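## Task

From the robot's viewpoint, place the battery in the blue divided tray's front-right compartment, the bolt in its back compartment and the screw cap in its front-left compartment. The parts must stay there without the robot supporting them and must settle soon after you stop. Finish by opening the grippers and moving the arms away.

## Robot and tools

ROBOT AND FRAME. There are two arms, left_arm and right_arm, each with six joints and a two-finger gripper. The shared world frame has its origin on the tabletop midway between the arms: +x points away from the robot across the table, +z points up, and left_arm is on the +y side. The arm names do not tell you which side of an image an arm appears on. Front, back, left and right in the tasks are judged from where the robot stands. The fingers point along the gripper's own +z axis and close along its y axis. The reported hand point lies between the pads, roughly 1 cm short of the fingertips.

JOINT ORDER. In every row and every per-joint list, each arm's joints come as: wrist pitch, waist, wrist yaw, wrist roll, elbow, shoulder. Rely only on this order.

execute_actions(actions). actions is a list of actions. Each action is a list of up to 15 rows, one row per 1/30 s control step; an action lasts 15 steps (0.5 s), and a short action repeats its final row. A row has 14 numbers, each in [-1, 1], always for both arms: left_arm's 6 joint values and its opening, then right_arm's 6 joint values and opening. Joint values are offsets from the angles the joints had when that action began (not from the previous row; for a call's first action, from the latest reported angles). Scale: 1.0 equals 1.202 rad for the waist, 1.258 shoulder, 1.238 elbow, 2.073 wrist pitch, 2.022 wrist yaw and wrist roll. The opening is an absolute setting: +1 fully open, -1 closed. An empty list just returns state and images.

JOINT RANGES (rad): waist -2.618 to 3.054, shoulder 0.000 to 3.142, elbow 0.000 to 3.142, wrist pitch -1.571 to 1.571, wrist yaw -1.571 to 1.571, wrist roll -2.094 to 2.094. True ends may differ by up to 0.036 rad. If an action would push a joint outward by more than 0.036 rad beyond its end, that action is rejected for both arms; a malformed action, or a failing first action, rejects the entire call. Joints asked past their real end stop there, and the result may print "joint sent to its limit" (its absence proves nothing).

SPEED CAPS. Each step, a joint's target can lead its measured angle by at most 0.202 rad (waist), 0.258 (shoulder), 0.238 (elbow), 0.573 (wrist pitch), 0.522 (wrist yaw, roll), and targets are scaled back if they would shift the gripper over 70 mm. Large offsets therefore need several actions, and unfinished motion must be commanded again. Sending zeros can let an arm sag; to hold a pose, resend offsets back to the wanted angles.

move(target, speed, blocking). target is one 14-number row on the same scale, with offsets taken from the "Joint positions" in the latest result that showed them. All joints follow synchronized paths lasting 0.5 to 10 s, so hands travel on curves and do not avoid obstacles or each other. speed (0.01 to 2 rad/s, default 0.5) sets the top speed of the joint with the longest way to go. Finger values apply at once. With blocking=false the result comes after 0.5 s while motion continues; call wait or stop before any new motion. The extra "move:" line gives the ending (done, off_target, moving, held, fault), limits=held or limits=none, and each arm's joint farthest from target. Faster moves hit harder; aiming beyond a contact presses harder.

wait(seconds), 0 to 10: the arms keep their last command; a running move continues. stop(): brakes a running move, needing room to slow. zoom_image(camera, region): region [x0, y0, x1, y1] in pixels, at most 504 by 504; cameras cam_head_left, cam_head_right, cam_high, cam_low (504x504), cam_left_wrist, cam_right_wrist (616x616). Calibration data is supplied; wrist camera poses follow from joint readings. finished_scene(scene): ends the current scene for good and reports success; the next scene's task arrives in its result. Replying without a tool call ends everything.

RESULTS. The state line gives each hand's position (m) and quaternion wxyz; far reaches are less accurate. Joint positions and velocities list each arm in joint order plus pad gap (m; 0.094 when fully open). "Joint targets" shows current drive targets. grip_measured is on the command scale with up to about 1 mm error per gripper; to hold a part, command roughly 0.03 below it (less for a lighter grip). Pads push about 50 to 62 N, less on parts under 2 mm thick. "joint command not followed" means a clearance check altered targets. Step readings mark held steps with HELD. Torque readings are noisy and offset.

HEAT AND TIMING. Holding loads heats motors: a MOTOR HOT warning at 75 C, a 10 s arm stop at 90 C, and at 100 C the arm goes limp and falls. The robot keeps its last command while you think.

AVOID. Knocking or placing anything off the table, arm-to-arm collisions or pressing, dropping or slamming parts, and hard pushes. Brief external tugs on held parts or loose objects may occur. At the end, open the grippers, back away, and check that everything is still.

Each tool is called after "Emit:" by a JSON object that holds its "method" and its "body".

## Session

Emit:
{"method": "execute_actions", "body": {"actions": []}}

Scene clock: 0.00 s.
left_arm: end_effector_position=(+0.4444, +0.5857, +0.3020) grip_measured=+1.000 end_effector_quat_wxyz=(+0.392, +0.621, +0.414, +0.537) | right_arm: end_effector_position=(+0.3955, -0.3971, +0.1861) grip_measured=+1.000 end_effector_quat_wxyz=(+0.566, +0.142, +0.805, -0.108)
Joint names: [wrist pitch, waist, wrist yaw, wrist roll, elbow, shoulder]
Joint positions: left_arm=[0.238 0.56  0.733 2.028 1.46  1.854 0.094] | right_arm=[ 0.354 -0.331  0.004 -0.012  0.769  1.466  0.094]
Joint velocities: left_arm=[-0.037 -0.002 -0.051  0.11  -0.022  0.002  0.   ] | right_arm=[-0.037 -0.002 -0.066  0.051 -0.007 -0.017  0.   ]
Joint torques (N m, as the arm reports them, + toward a larger angle): no reading
Joint targets: left_arm=[0.216 0.560 0.735 2.024 1.462 1.854] | right_arm=[0.366 -0.331 0.004 -0.012 0.781 1.453]
camera_calibration (this result's frames):
cam_left_wrist: T_world_to_cam=[[-0.158568, 0.198661, -0.967155, 0.239507], [-0.649386, 0.716884, 0.253723, -0.211257], [0.743743, 0.66829, 0.0153327, -0.606619], [0, 0, 0, 1]] pos_world=[0.35196, 0.509264, 0.294543]
cam_right_wrist: T_world_to_cam=[[-0.304138, -0.952424, -0.0197202, -0.249991], [-0.837653, 0.277233, -0.470615, 0.542433], [0.453692, -0.126613, -0.882118, 0.0397145], [0, 0, 0, 1]] pos_world=[0.360321, -0.383449, 0.28538]

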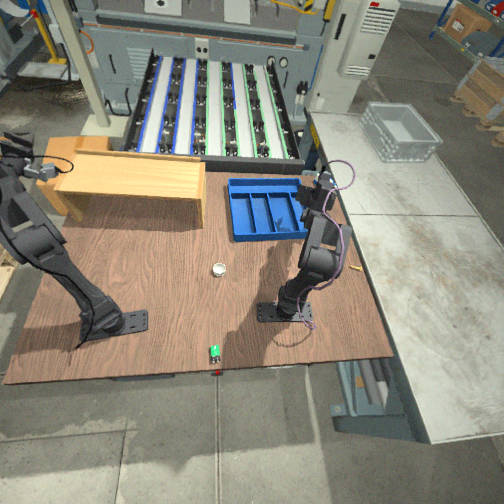

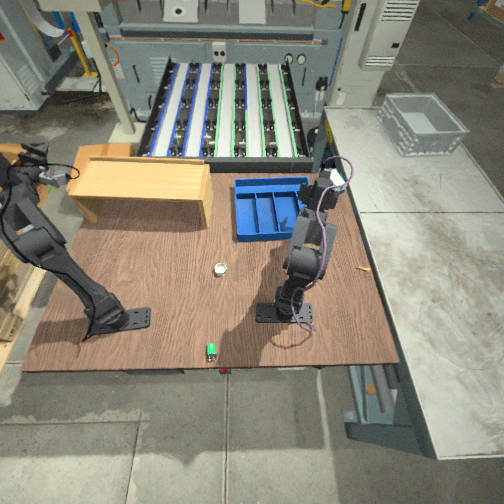

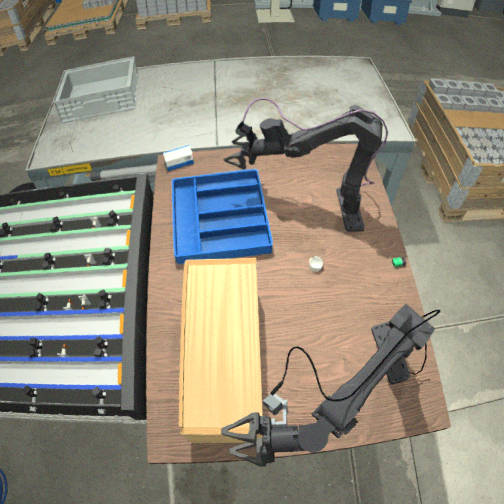

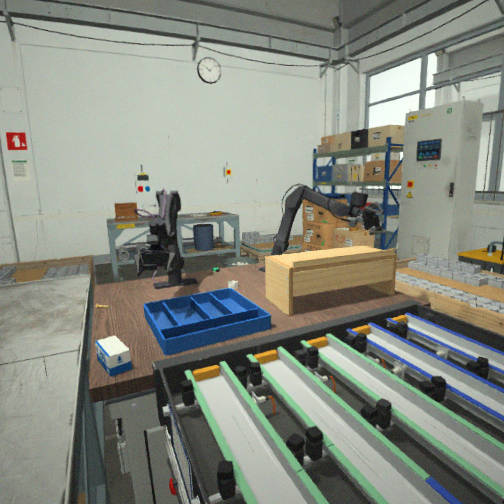

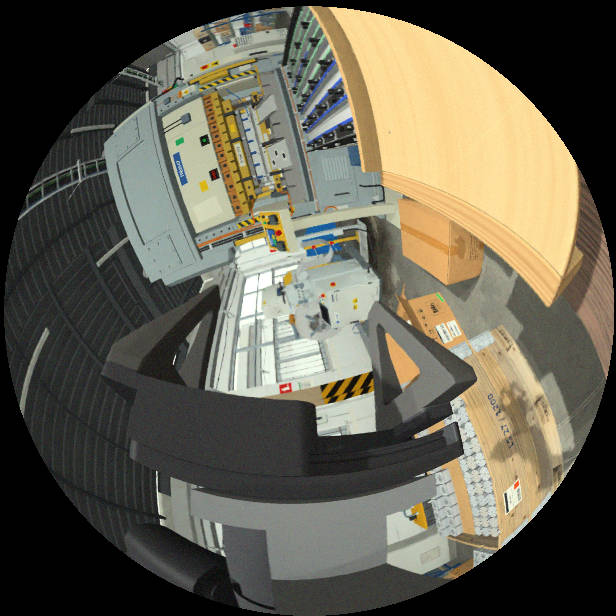

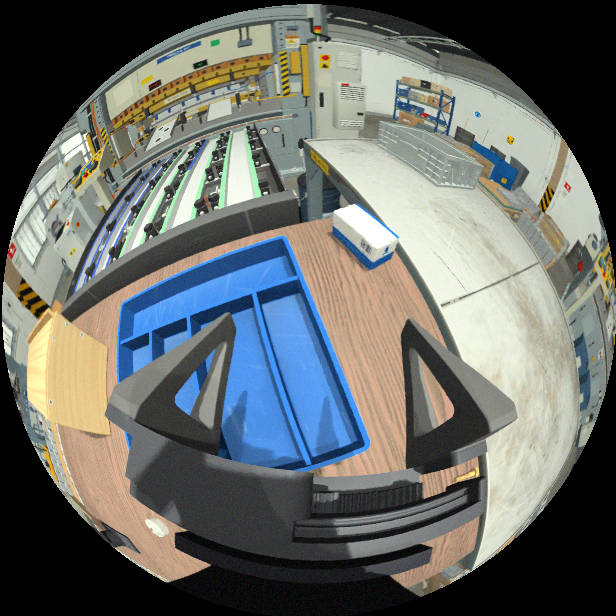

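Emit:
{"method": "zoom_image", "body": {"camera": "cam_head_right", "region": [180, 160, 420, 380]}}

Emit:
{"method": "zoom_image", "body": {"camera": "cam_low", "region": [60, 250, 300, 390]}}

Region (180, 160, 420, 380) of cam_head_right's 504x504 image, scaled by 2.100, with more detail than that image has; it fills the top 462 rows of this view, and the rest is white.

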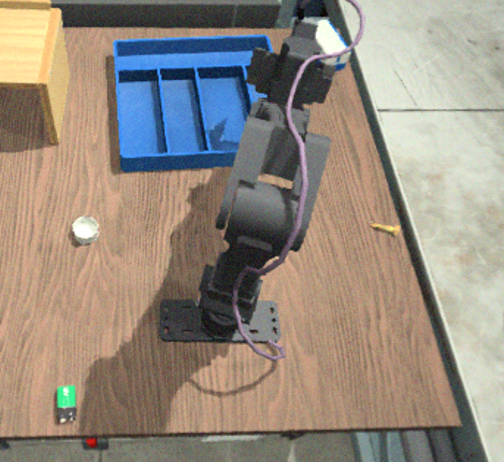

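Region (60, 250, 300, 390) of cam_low's 504x504 image, scaled by 2.100, with more detail than that image has; it fills the top 294 rows of this view, and the rest is white.

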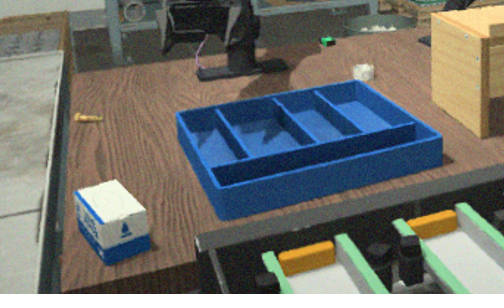

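Emit:
{"method": "zoom_image", "body": {"camera": "cam_high", "region": [150, 140, 350, 290]}}

Emit:
{"method": "zoom_image", "body": {"camera": "cam_head_right", "region": [220, 165, 340, 255]}}

Region (150, 140, 350, 290) of cam_high's 504x504 image, scaled by 2.520, with more detail than that image has; it fills the top 378 rows of this view, and the rest is white.

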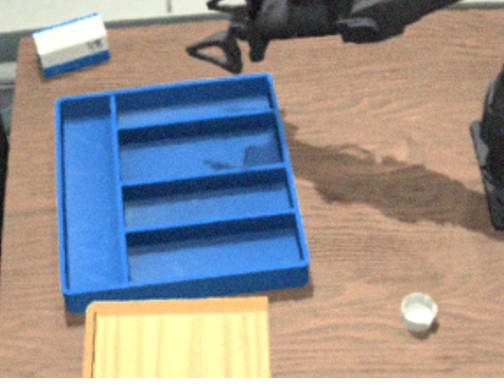

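Region (220, 165, 340, 255) of cam_head_right's 504x504 image, scaled by 4.200, with more detail than that image has; it fills the top 378 rows of this view, and the rest is white.

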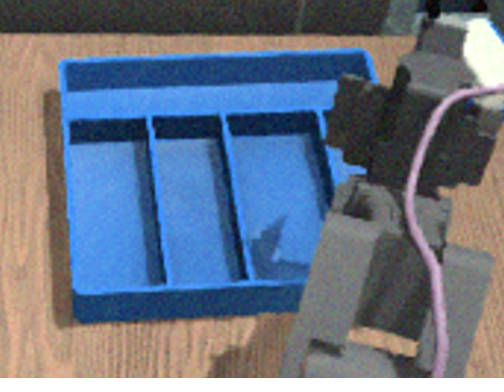

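Emit:
{"method": "move", "body": {"target": [-0.26, -0.1, -0.3625, 0, -0.654, -0.954, 1, -0.793, -0.609, 0, 0.367, 0.775, 0.416, 0.2], "speed": 0.8}}

Scene clock: 4.07 s.
left_arm: end_effector_position=(+0.2014, +0.4920, +0.2721) grip_measured=+1.000 end_effector_quat_wxyz=(+0.161, +0.530, +0.598, +0.579) | right_arm: end_effector_position=(+0.1471, -0.5738, +0.0987) grip_measured=+0.203 end_effector_quat_wxyz=(-0.000, +0.788, +0.616, -0.002)
Joint names: [wrist pitch, waist, wrist yaw, wrist roll, elbow, shoulder]
Joint positions: left_arm=[-0.27   0.448  0.01   2.028  0.666  0.678  0.094] | right_arm=[-1.28  -1.062  0.004  0.725  1.697  1.988  0.057]
Joint velocities: left_arm=[-0.007 -0.022 -0.022 -0.007  0.007  0.017  0.   ] | right_arm=[-0.051 -0.017  0.037  0.037  0.002  0.002  0.   ]
Joint torques (N m, as the arm reports them, + toward a larger angle): left_arm=[ 1.56 -0.8  -0.08  0.01  8.23 -2.35] | right_arm=[ 0.04  0.03  0.02  0.06  8.9  -7.67]
Joint targets: left_arm=[-0.301 0.440 0.000 2.028 0.651 0.654] | right_arm=[-1.290 -1.063 0.004 0.730 1.728 1.989]
move: off_target (left_arm, right_arm); limits=none; left_arm: farthest joint: the wrist pitch, 0.031 radians from its target (0.539 radians at the start); right_arm: farthest joint: the elbow, 0.031 radians from its target (0.960 radians at the start)
camera_calibration (this result's frames):
cam_left_wrist: T_world_to_cam=[[-0.424578, 0.0713281, -0.902577, 0.289344], [-0.873576, 0.229671, 0.429087, -0.0571516], [0.237902, 0.970651, -0.035203, -0.395868], [0, 0, 0, 1]] pos_world=[0.167101, 0.376738, 0.271743]
cam_right_wrist: T_world_to_cam=[[-0.965816, 0.253426, -0.0545344, 0.297085], [0.152846, 0.726637, 0.669804, 0.341814], [0.209373, 0.638572, -0.740533, 0.514022], [0, 0, 0, 1]] pos_world=[0.127063, -0.651904, 0.167903]

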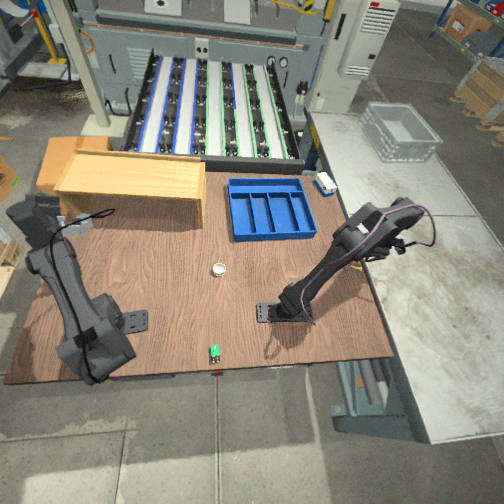

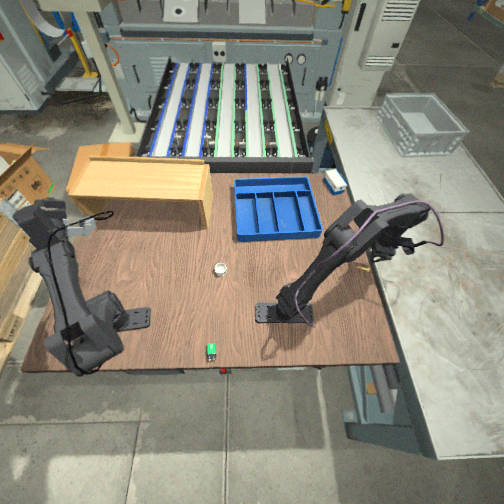

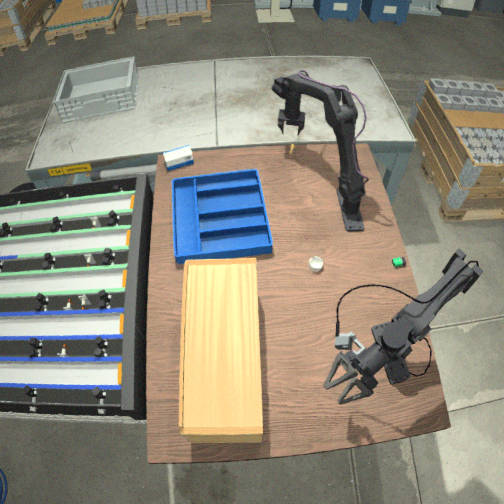

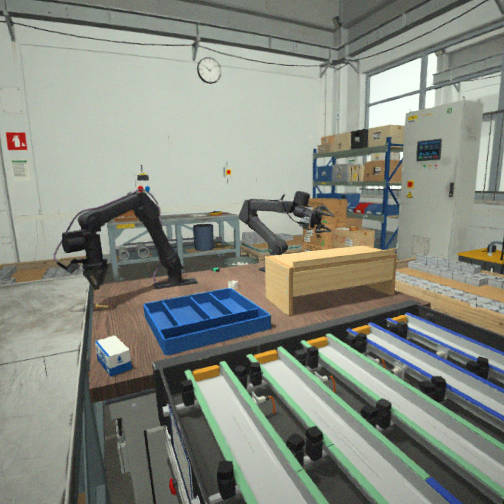

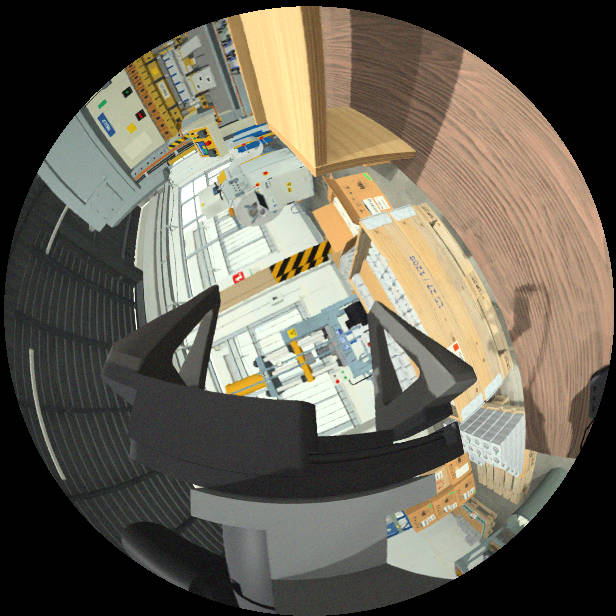

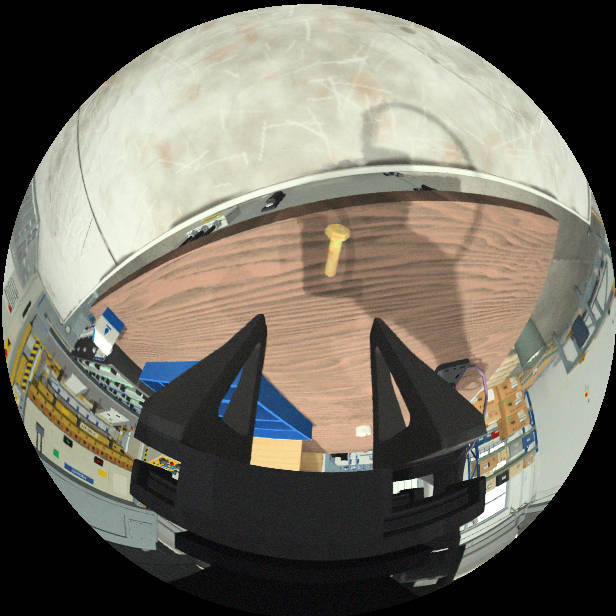

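Emit:
{"method": "execute_actions", "body": {"actions": []}}

Scene clock: 4.63 s.
left_arm: end_effector_position=(+0.2014, +0.4920, +0.2721) grip_measured=+1.000 end_effector_quat_wxyz=(+0.160, +0.530, +0.598, +0.579) | right_arm: end_effector_position=(+0.1471, -0.5737, +0.0987) grip_measured=+0.203 end_effector_quat_wxyz=(-0.001, +0.788, +0.616, -0.002)
Joint names: [wrist pitch, waist, wrist yaw, wrist roll, elbow, shoulder]
Joint positions: left_arm=[-0.27   0.448  0.009  2.028  0.666  0.678  0.094] | right_arm=[-1.281 -1.062  0.004  0.725  1.697  1.988  0.057]
Joint velocities: left_arm=[-0.066  0.002  0.066 -0.066 -0.007  0.012  0.   ] | right_arm=[ 0.022 -0.007 -0.007 -0.007 -0.002 -0.012 -0.   ]
Joint torques (N m, as the arm reports them, + toward a larger angle): left_arm=[ 1.58 -0.66 -0.07  0.02  8.28 -2.19] | right_arm=[ 0.04 -0.14  0.    0.06  8.87 -7.67]
Joint targets: left_arm=[-0.301 0.440 0.000 2.028 0.651 0.654] | right_arm=[-1.290 -1.063 0.004 0.730 1.728 1.989]
camera_calibration (this result's frames):
cam_left_wrist: T_world_to_cam=[[-0.424657, 0.0712524, -0.902546, 0.289369], [-0.873635, 0.229313, 0.429158, -0.0570283], [0.237544, 0.970741, -0.035131, -0.395907], [0, 0, 0, 1]] pos_world=[0.167106, 0.376782, 0.271734]
cam_right_wrist: T_world_to_cam=[[-0.965729, 0.253813, -0.054279, 0.297206], [0.153242, 0.726353, 0.670021, 0.341517], [0.209486, 0.638741, -0.740355, 0.514041], [0, 0, 0, 1]] pos_world=[0.127001, -0.651835, 0.167881]

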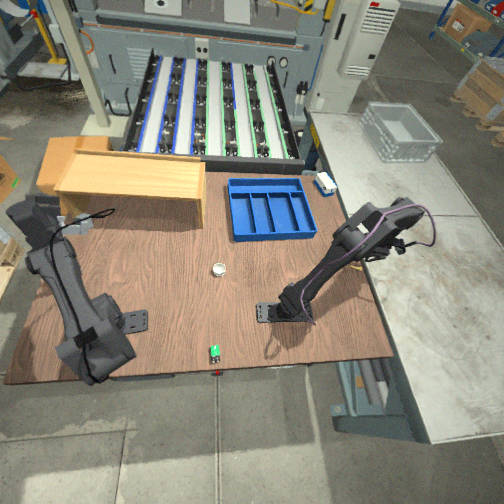

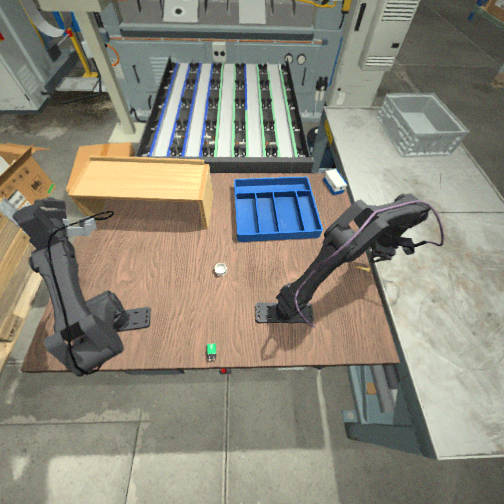

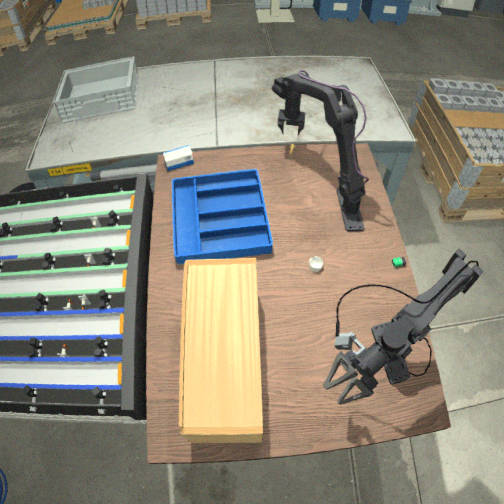

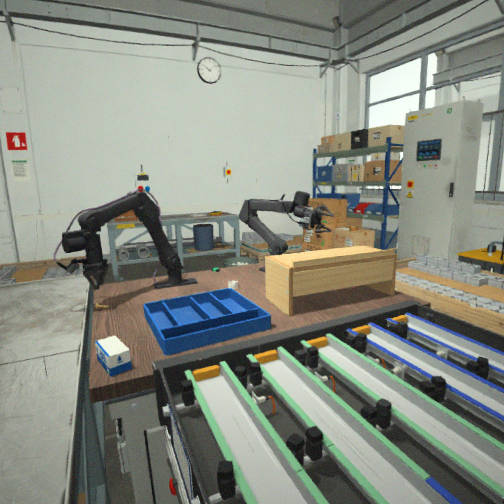

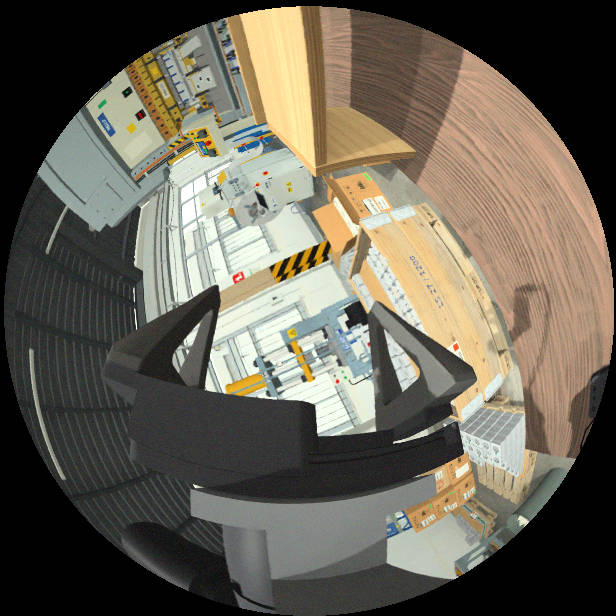

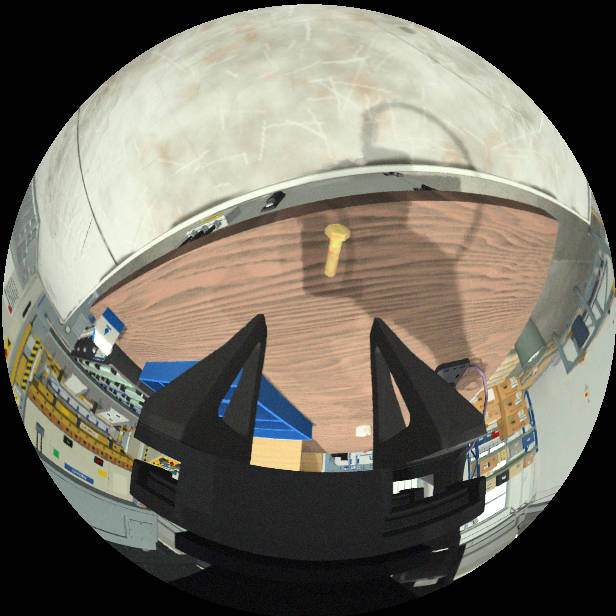

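Emit:
{"method": "move", "body": {"target": [0,0,0,0,0,0,1, 0.103,-0.028,0,0.014,-0.185,0.0,0.2], "speed": 0.6}}

Scene clock: 6.30 s.
left_arm: end_effector_position=(+0.2018, +0.4923, +0.2740) grip_measured=+1.000 end_effector_quat_wxyz=(+0.161, +0.529, +0.596, +0.582) | right_arm: end_effector_position=(+0.1313, -0.5646, +0.0417) grip_measured=+0.203 end_effector_quat_wxyz=(-0.014, +0.803, +0.596, +0.001)
Joint names: [wrist pitch, waist, wrist yaw, wrist roll, elbow, shoulder]
Joint positions: left_arm=[-0.262  0.448  0.009  2.028  0.666  0.678  0.094] | right_arm=[-1.08  -1.089  0.004  0.748  1.474  1.992  0.057]
Joint velocities: left_arm=[-0.066  0.027 -0.051  0.022 -0.007 -0.017  0.   ] | right_arm=[ 0.095 -0.012  0.066 -0.007 -0.002 -0.022  0.   ]
Joint torques (N m, as the arm reports them, + toward a larger angle): left_arm=[ 1.78  0.16 -0.01  0.03  9.66 -0.21] | right_arm=[ 0.23 -0.68 -0.01  0.04  5.41 -7.97]
Joint targets: left_arm=[-0.270 0.448 0.009 2.028 0.666 0.678] | right_arm=[-1.067 -1.096 0.004 0.754 1.468 1.989]
move: done; limits=none; left_arm: farthest joint: the wrist pitch, 0.008 radians from its target (0.000 radians at the start); right_arm: farthest joint: the wrist pitch, 0.012 radians from its target (0.213 radians at the start)
camera_calibration (this result's frames):
cam_left_wrist: T_world_to_cam=[[-0.41862, 0.0752491, -0.905038, 0.288767], [-0.876486, 0.227426, 0.424323, -0.0546909], [0.237759, 0.970884, -0.0292504, -0.397966], [0, 0, 0, 1]] pos_world=[0.167568, 0.377088, 0.272911]
cam_right_wrist: T_world_to_cam=[[-0.9525, 0.302476, -0.0353972, 0.301579], [0.197212, 0.701202, 0.685145, 0.354877], [0.23206, 0.645619, -0.727546, 0.4697], [0, 0, 0, 1]] pos_world=[0.108269, -0.643308, 0.109261]

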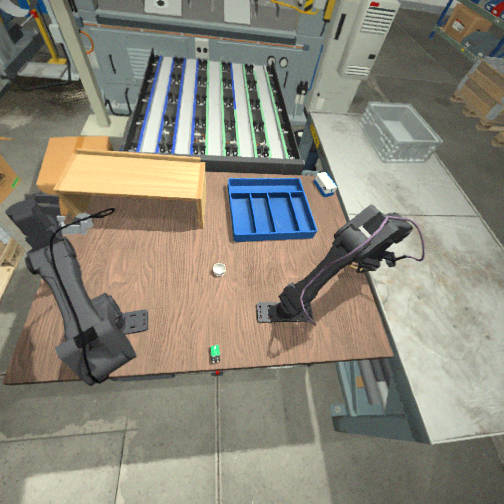

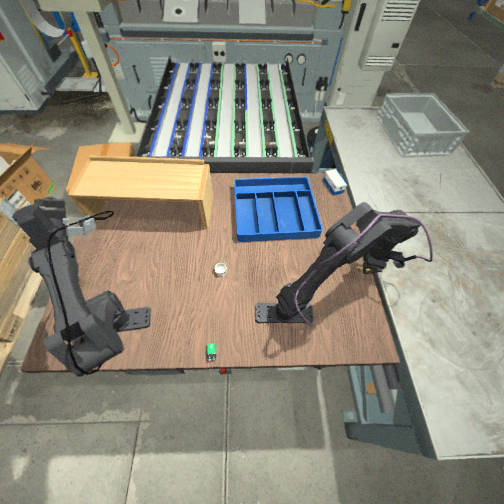

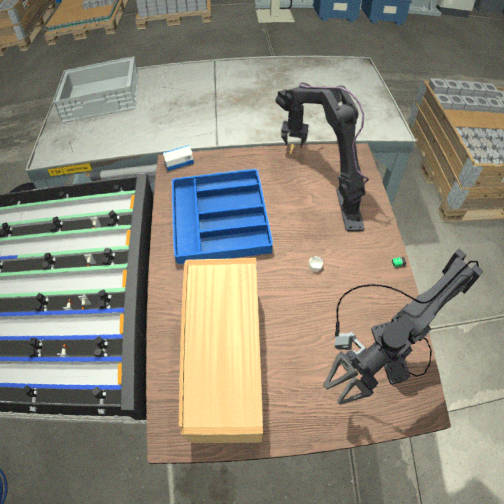

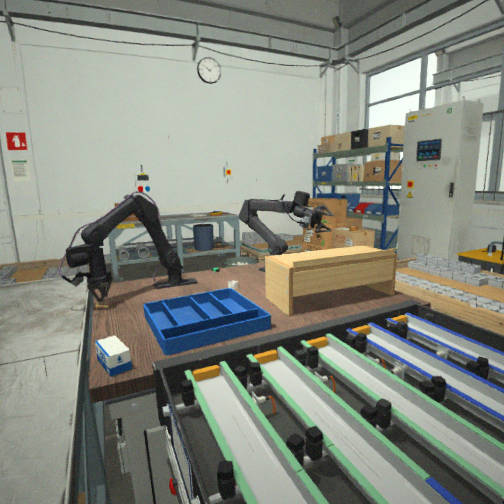

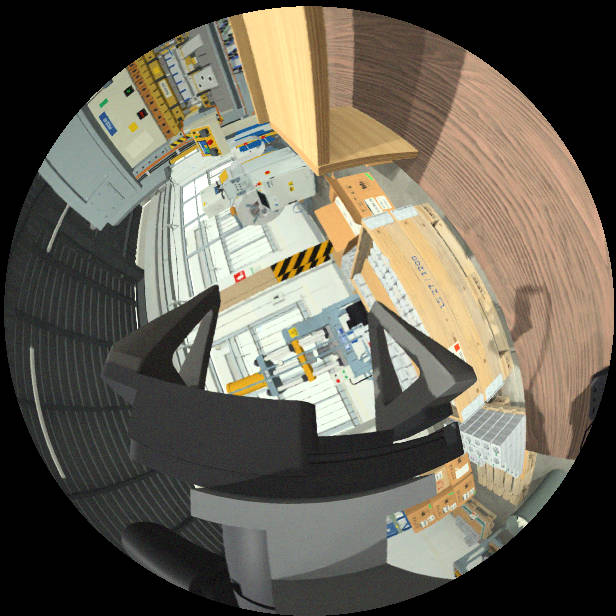

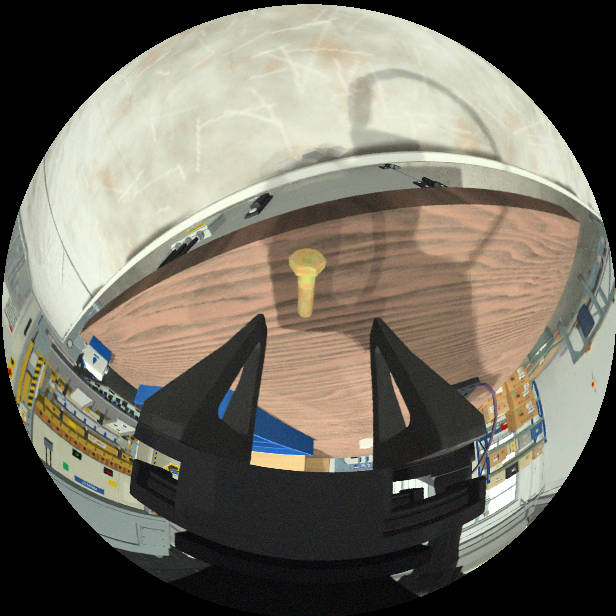

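Emit:
{"method": "move", "body": {"target": [0,0,0,0,0,0,1, 0.062,0.016,0,0,-0.063,0.034,0.2], "speed": 0.3}}

Scene clock: 7.73 s.
left_arm: end_effector_position=(+0.2023, +0.4926, +0.2759) grip_measured=+1.000 end_effector_quat_wxyz=(+0.162, +0.527, +0.595, +0.585) | right_arm: end_effector_position=(+0.1353, -0.5650, +0.0101) grip_measured=+0.202 end_effector_quat_wxyz=(-0.012, +0.800, +0.600, +0.000)
Joint names: [wrist pitch, waist, wrist yaw, wrist roll, elbow, shoulder]
Joint positions: left_arm=[-0.254  0.448  0.009  2.028  0.666  0.678  0.094] | right_arm=[-0.965 -1.079  0.004  0.748  1.406  2.036  0.056]
Joint velocities: left_arm=[ 0.081  0.007  0.007  0.037 -0.002 -0.032  0.   ] | right_arm=[-0.051 -0.002 -0.007 -0.022 -0.017 -0.002 -0.   ]
Joint torques (N m, as the arm reports them, + toward a larger angle): left_arm=[ 1.82  0.1   0.03  0.07  9.62 -0.03] | right_arm=[ 0.2   0.83  0.01  0.    4.85 -7.8 ]
Joint targets: left_arm=[-0.262 0.448 0.009 2.028 0.666 0.678] | right_arm=[-0.951 -1.069 0.004 0.748 1.396 2.035]
move: done; limits=none; left_arm: farthest joint: the wrist pitch, 0.008 radians from its target (0.000 radians at the start); right_arm: farthest joint: the wrist pitch, 0.013 radians from its target (0.128 radians at the start)
camera_calibration (this result's frames):
cam_left_wrist: T_world_to_cam=[[-0.412567, 0.0792567, -0.907473, 0.28814], [-0.879304, 0.22556, 0.41946, -0.052352], [0.237935, 0.971, -0.0233679, -0.400017], [0, 0, 0, 1]] pos_world=[0.168022, 0.377388, 0.274092]
cam_right_wrist: T_world_to_cam=[[-0.955157, 0.293646, -0.0380416, 0.299733], [0.189507, 0.704961, 0.68346, 0.379169], [0.227513, 0.645602, -0.728996, 0.446619], [0, 0, 0, 1]] pos_world=[0.112825, -0.643653, 0.0778386]

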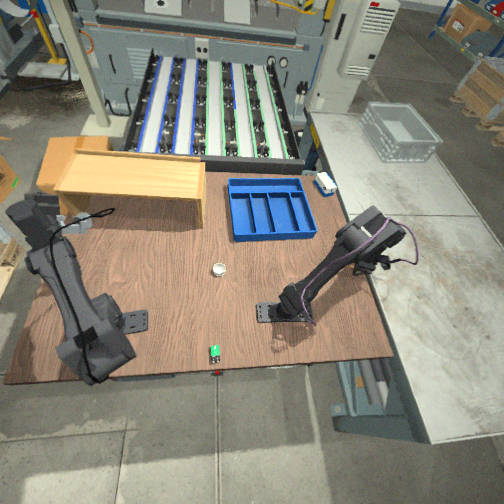

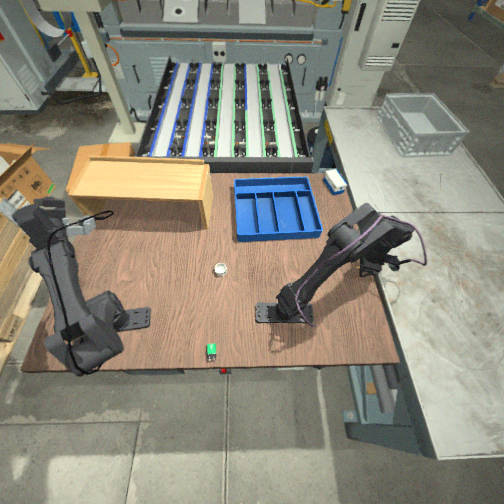

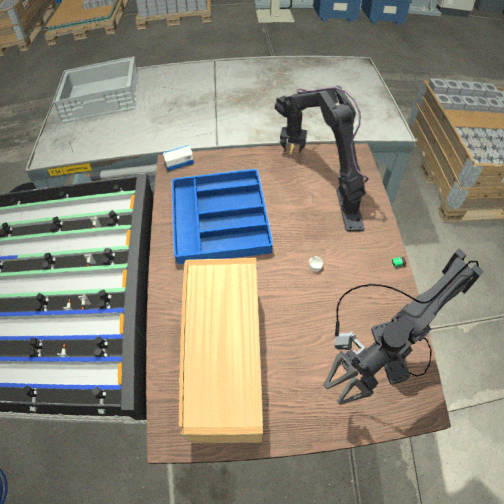

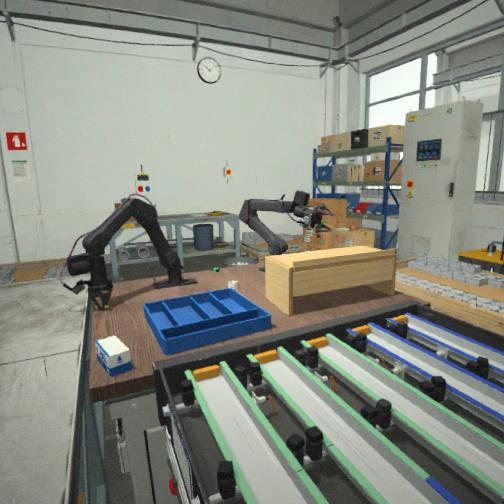

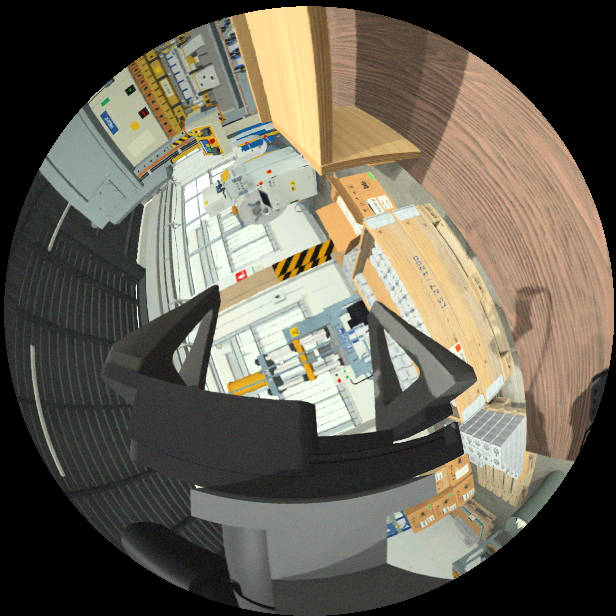

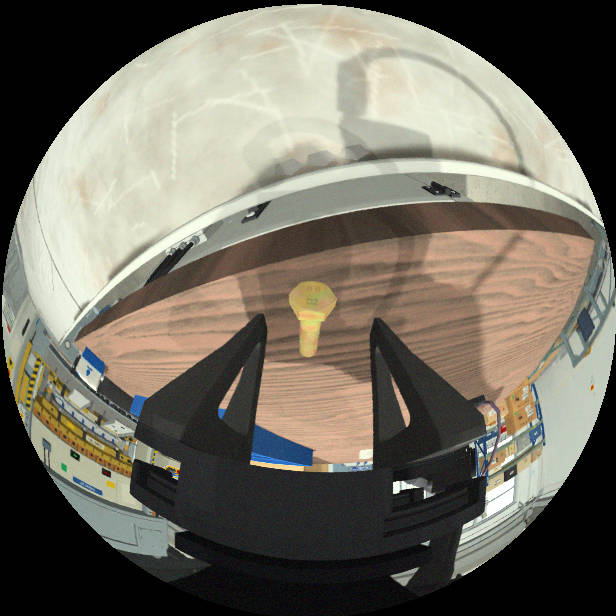

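Emit:
{"method": "execute_actions", "body": {"actions": [[[0,0,0,0,0,0,1, 0,0,0,0,0.005,-0.004,-0.3]],[[0,0,0,0,0,0,1, 0,0,0,0,0.005,-0.004,-0.8]]]}}

Scene clock: 8.87 s.
left_arm: end_effector_position=(+0.2031, +0.4932, +0.2798) grip_measured=+1.000 end_effector_quat_wxyz=(+0.164, +0.524, +0.591, +0.591) | right_arm: end_effector_position=(+0.1355, -0.5650, +0.0101) grip_measured=-0.797 end_effector_quat_wxyz=(-0.012, +0.800, +0.600, +0.001)
Joint names: [wrist pitch, waist, wrist yaw, wrist roll, elbow, shoulder]
Joint positions: left_arm=[-0.238  0.448  0.009  2.028  0.666  0.678  0.094] | right_arm=[-0.964 -1.079  0.003  0.748  1.406  2.036  0.01 ]
Joint velocities: left_arm=[-0.051 -0.012 -0.037  0.022  0.022 -0.032  0.   ] | right_arm=[-0.007  0.012 -0.037  0.022  0.002  0.012  0.001]
Joint torques (N m, as the arm reports them, + toward a larger angle): left_arm=[ 1.81 -0.22  0.07  0.02  9.43 -0.03] | right_arm=[ 0.11  0.02 -0.01  0.    6.28 -8.04]
Joint targets: left_arm=[-0.246 0.448 0.009 2.028 0.666 0.678] | right_arm=[-0.964 -1.079 0.004 0.748 1.412 2.031]
Step readings (joint positions; steps 1 to 15: 1st action; 16 to 30: 2nd action):
0: left_arm=[-0.254 0.448 0.009 2.028 0.666 0.678] | right_arm=[-0.964 -1.079 0.004 0.748 1.406 2.036]
1: left_arm=[-0.253 0.448 0.009 2.028 0.666 0.678] | right_arm=[-0.964 -1.079 0.004 0.748 1.406 2.036]
2: left_arm=[-0.252 0.448 0.009 2.028 0.666 0.678] | right_arm=[-0.964 -1.079 0.004 0.748 1.406 2.036]
4: left_arm=[-0.249 0.448 0.009 2.028 0.666 0.678] | right_arm=[-0.964 -1.079 0.004 0.748 1.406 2.036]
8: left_arm=[-0.247 0.448 0.009 2.028 0.666 0.678] | right_arm=[-0.964 -1.079 0.004 0.748 1.406 2.036]
15: left_arm=[-0.246 0.448 0.009 2.028 0.666 0.678] | right_arm=[-0.964 -1.079 0.004 0.748 1.406 2.036]
16: left_arm=[-0.245 0.448 0.009 2.028 0.666 0.678] | right_arm=[-0.964 -1.079 0.004 0.748 1.406 2.036]
17: left_arm=[-0.244 0.448 0.009 2.028 0.666 0.678] | right_arm=[-0.964 -1.079 0.003 0.748 1.406 2.036]
19: left_arm=[-0.241 0.448 0.009 2.028 0.666 0.678] | right_arm=[-0.964 -1.079 0.003 0.748 1.406 2.036]
23: left_arm=[-0.239 0.448 0.009 2.028 0.666 0.678] | right_arm=[-0.964 -1.079 0.003 0.748 1.406 2.036]
30: Joint positions above
camera_calibration (this result's frames):
cam_left_wrist: T_world_to_cam=[[-0.400411, 0.0873037, -0.912167, 0.286817], [-0.884843, 0.221894, 0.409654, -0.0476702], [0.238169, 0.971155, -0.0115988, -0.404092], [0, 0, 0, 1]] pos_world=[0.168906, 0.377974, 0.276466]
cam_right_wrist: T_world_to_cam=[[-0.955119, 0.293664, -0.0388561, 0.299909], [0.188937, 0.704957, 0.683621, 0.37923], [0.228147, 0.645598, -0.728802, 0.446504], [0, 0, 0, 1]] pos_world=[0.11293, -0.643676, 0.0778166]

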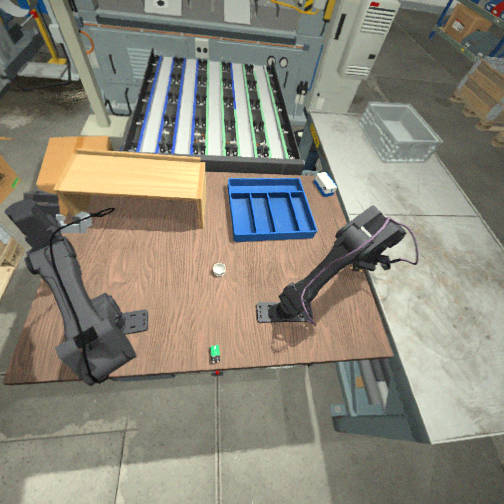

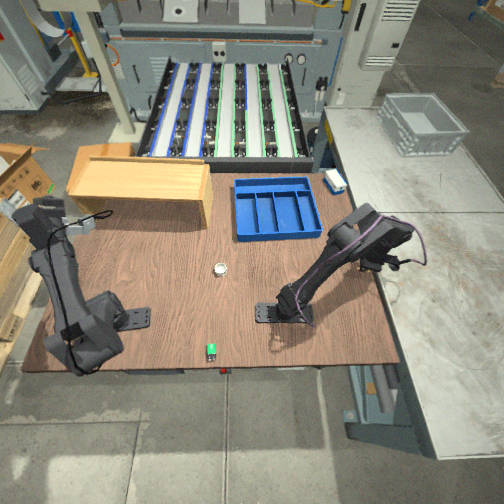

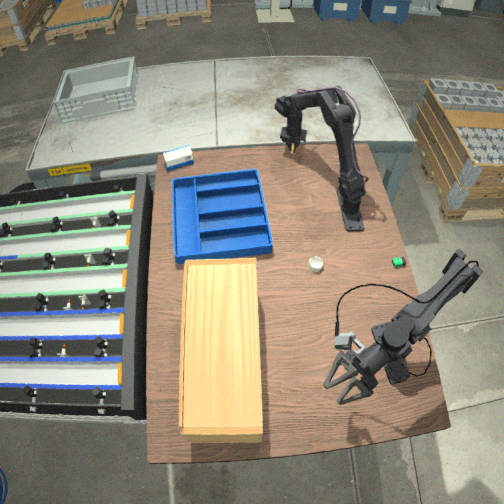

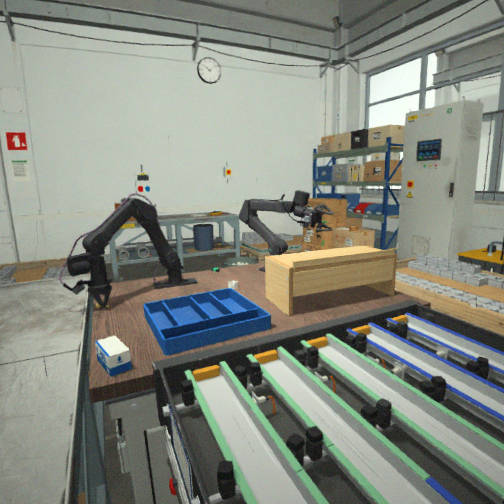

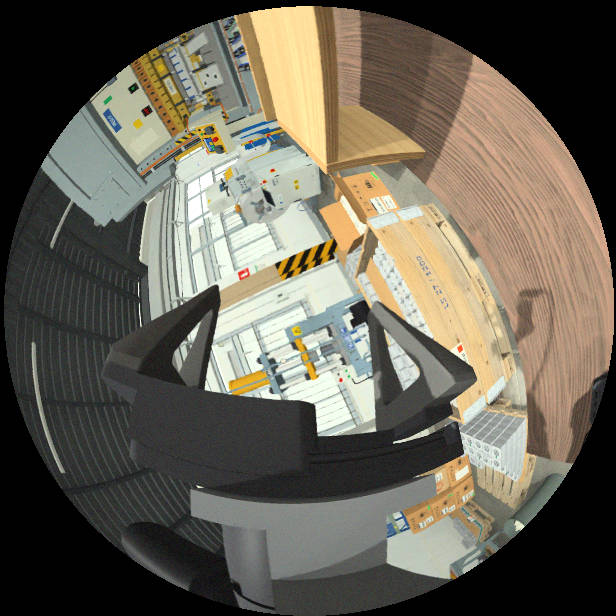

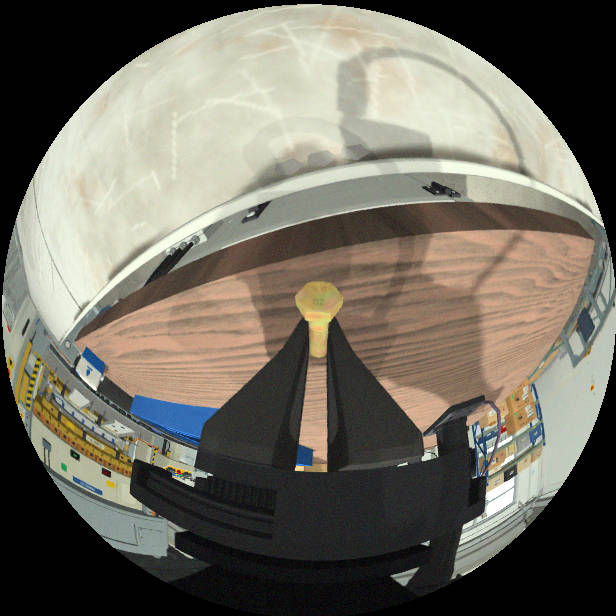

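Emit:
{"method": "execute_actions", "body": {"actions": [[[-0.01,0,0,0,0,0,1, 0,0,0,0,0,0,-0.88]]]}}

Scene clock: 9.53 s.
left_arm: end_effector_position=(+0.2031, +0.4932, +0.2798) grip_measured=+1.000 end_effector_quat_wxyz=(+0.164, +0.524, +0.591, +0.591) | right_arm: end_effector_position=(+0.1355, -0.5650, +0.0101) grip_measured=-0.862 end_effector_quat_wxyz=(-0.012, +0.800, +0.600, +0.001)
Joint names: [wrist pitch, waist, wrist yaw, wrist roll, elbow, shoulder]
Joint positions: left_arm=[-0.238  0.448  0.009  2.028  0.666  0.678  0.094] | right_arm=[-0.964 -1.079  0.003  0.748  1.406  2.036  0.006]
Joint velocities: left_arm=[-0.007 -0.017  0.007 -0.066 -0.007 -0.002  0.   ] | right_arm=[ 0.022  0.012 -0.051 -0.037  0.007 -0.002  0.002]
Joint torques (N m, as the arm reports them, + toward a larger angle): left_arm=[ 1.68 -0.09  0.01  0.06  9.28 -0.23] | right_arm=[ 0.11 -0.02  0.    0.    5.73 -7.74]
Joint targets: left_arm=[-0.259 0.448 0.009 2.028 0.666 0.678] | right_arm=[-0.964 -1.079 0.003 0.748 1.406 2.036]
Step readings (joint positions):
0: left_arm=[-0.238 0.448 0.009 2.028 0.666 0.678] | right_arm=[-0.964 -1.079 0.003 0.748 1.406 2.036]
1: left_arm=[-0.238 0.448 0.009 2.028 0.666 0.678] | right_arm=[-0.964 -1.079 0.003 0.748 1.406 2.036]
2: left_arm=[-0.238 0.448 0.009 2.028 0.666 0.678] | right_arm=[-0.964 -1.079 0.003 0.748 1.406 2.036]
4: left_arm=[-0.238 0.448 0.009 2.028 0.666 0.678] | right_arm=[-0.964 -1.079 0.003 0.748 1.406 2.036]
8: left_arm=[-0.238 0.448 0.009 2.028 0.666 0.678] | right_arm=[-0.964 -1.079 0.003 0.748 1.406 2.036]
15: Joint positions above
camera_calibration (this result's frames):
cam_left_wrist: T_world_to_cam=[[-0.400411, 0.0873037, -0.912167, 0.286817], [-0.884843, 0.221894, 0.409654, -0.0476702], [0.238169, 0.971155, -0.0115988, -0.404092], [0, 0, 0, 1]] pos_world=[0.168906, 0.377974, 0.276466]
cam_right_wrist: T_world_to_cam=[[-0.955119, 0.293664, -0.0388561, 0.299909], [0.188937, 0.704957, 0.683621, 0.37923], [0.228147, 0.645598, -0.728802, 0.446504], [0, 0, 0, 1]] pos_world=[0.11293, -0.643676, 0.0778166]

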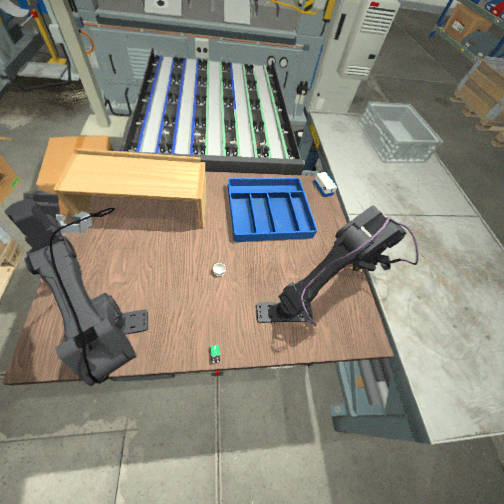

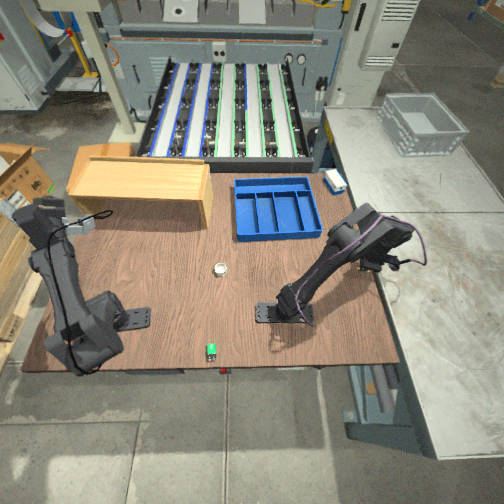

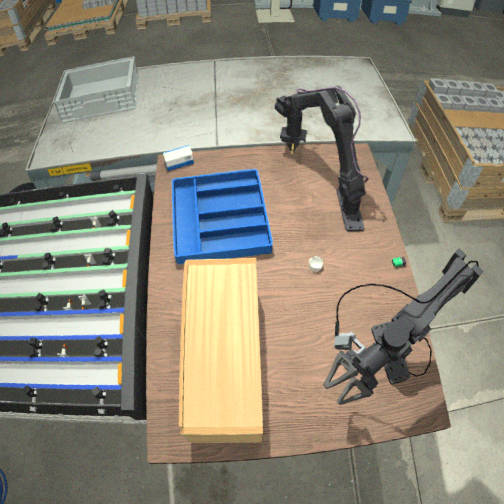

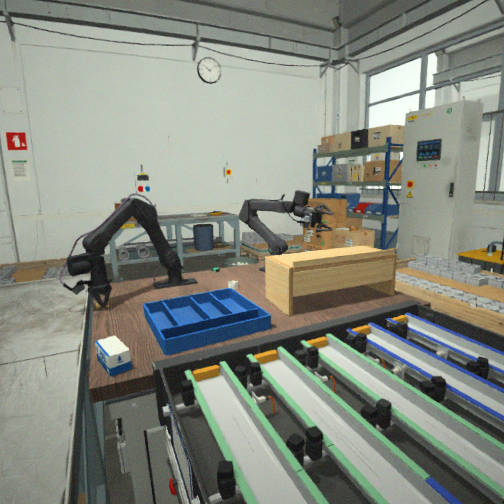

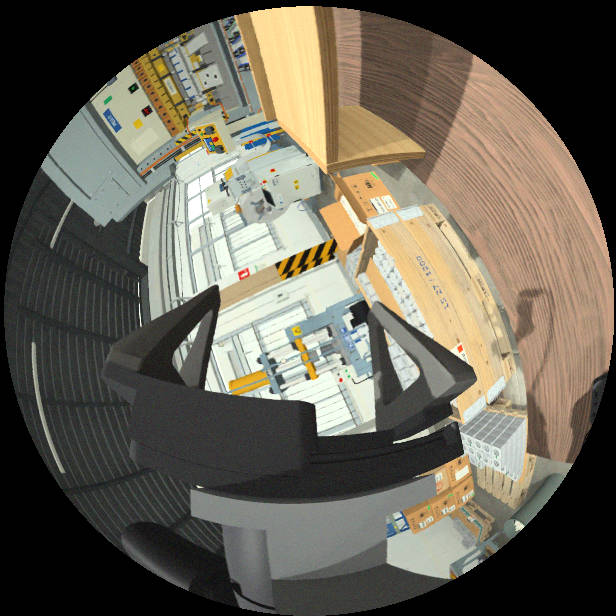

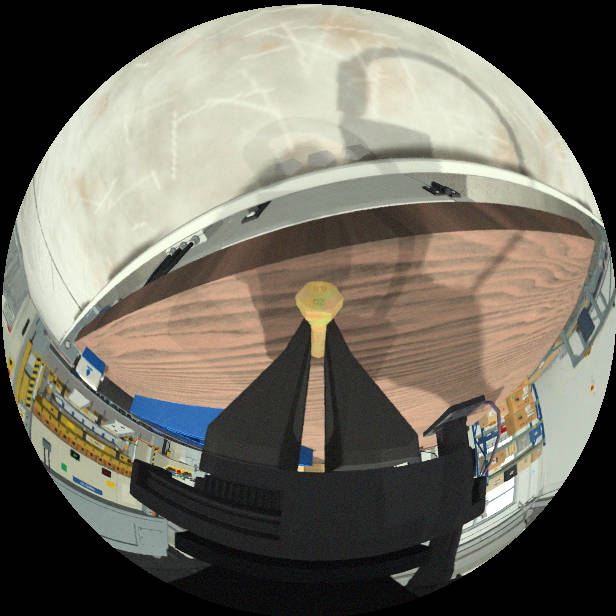

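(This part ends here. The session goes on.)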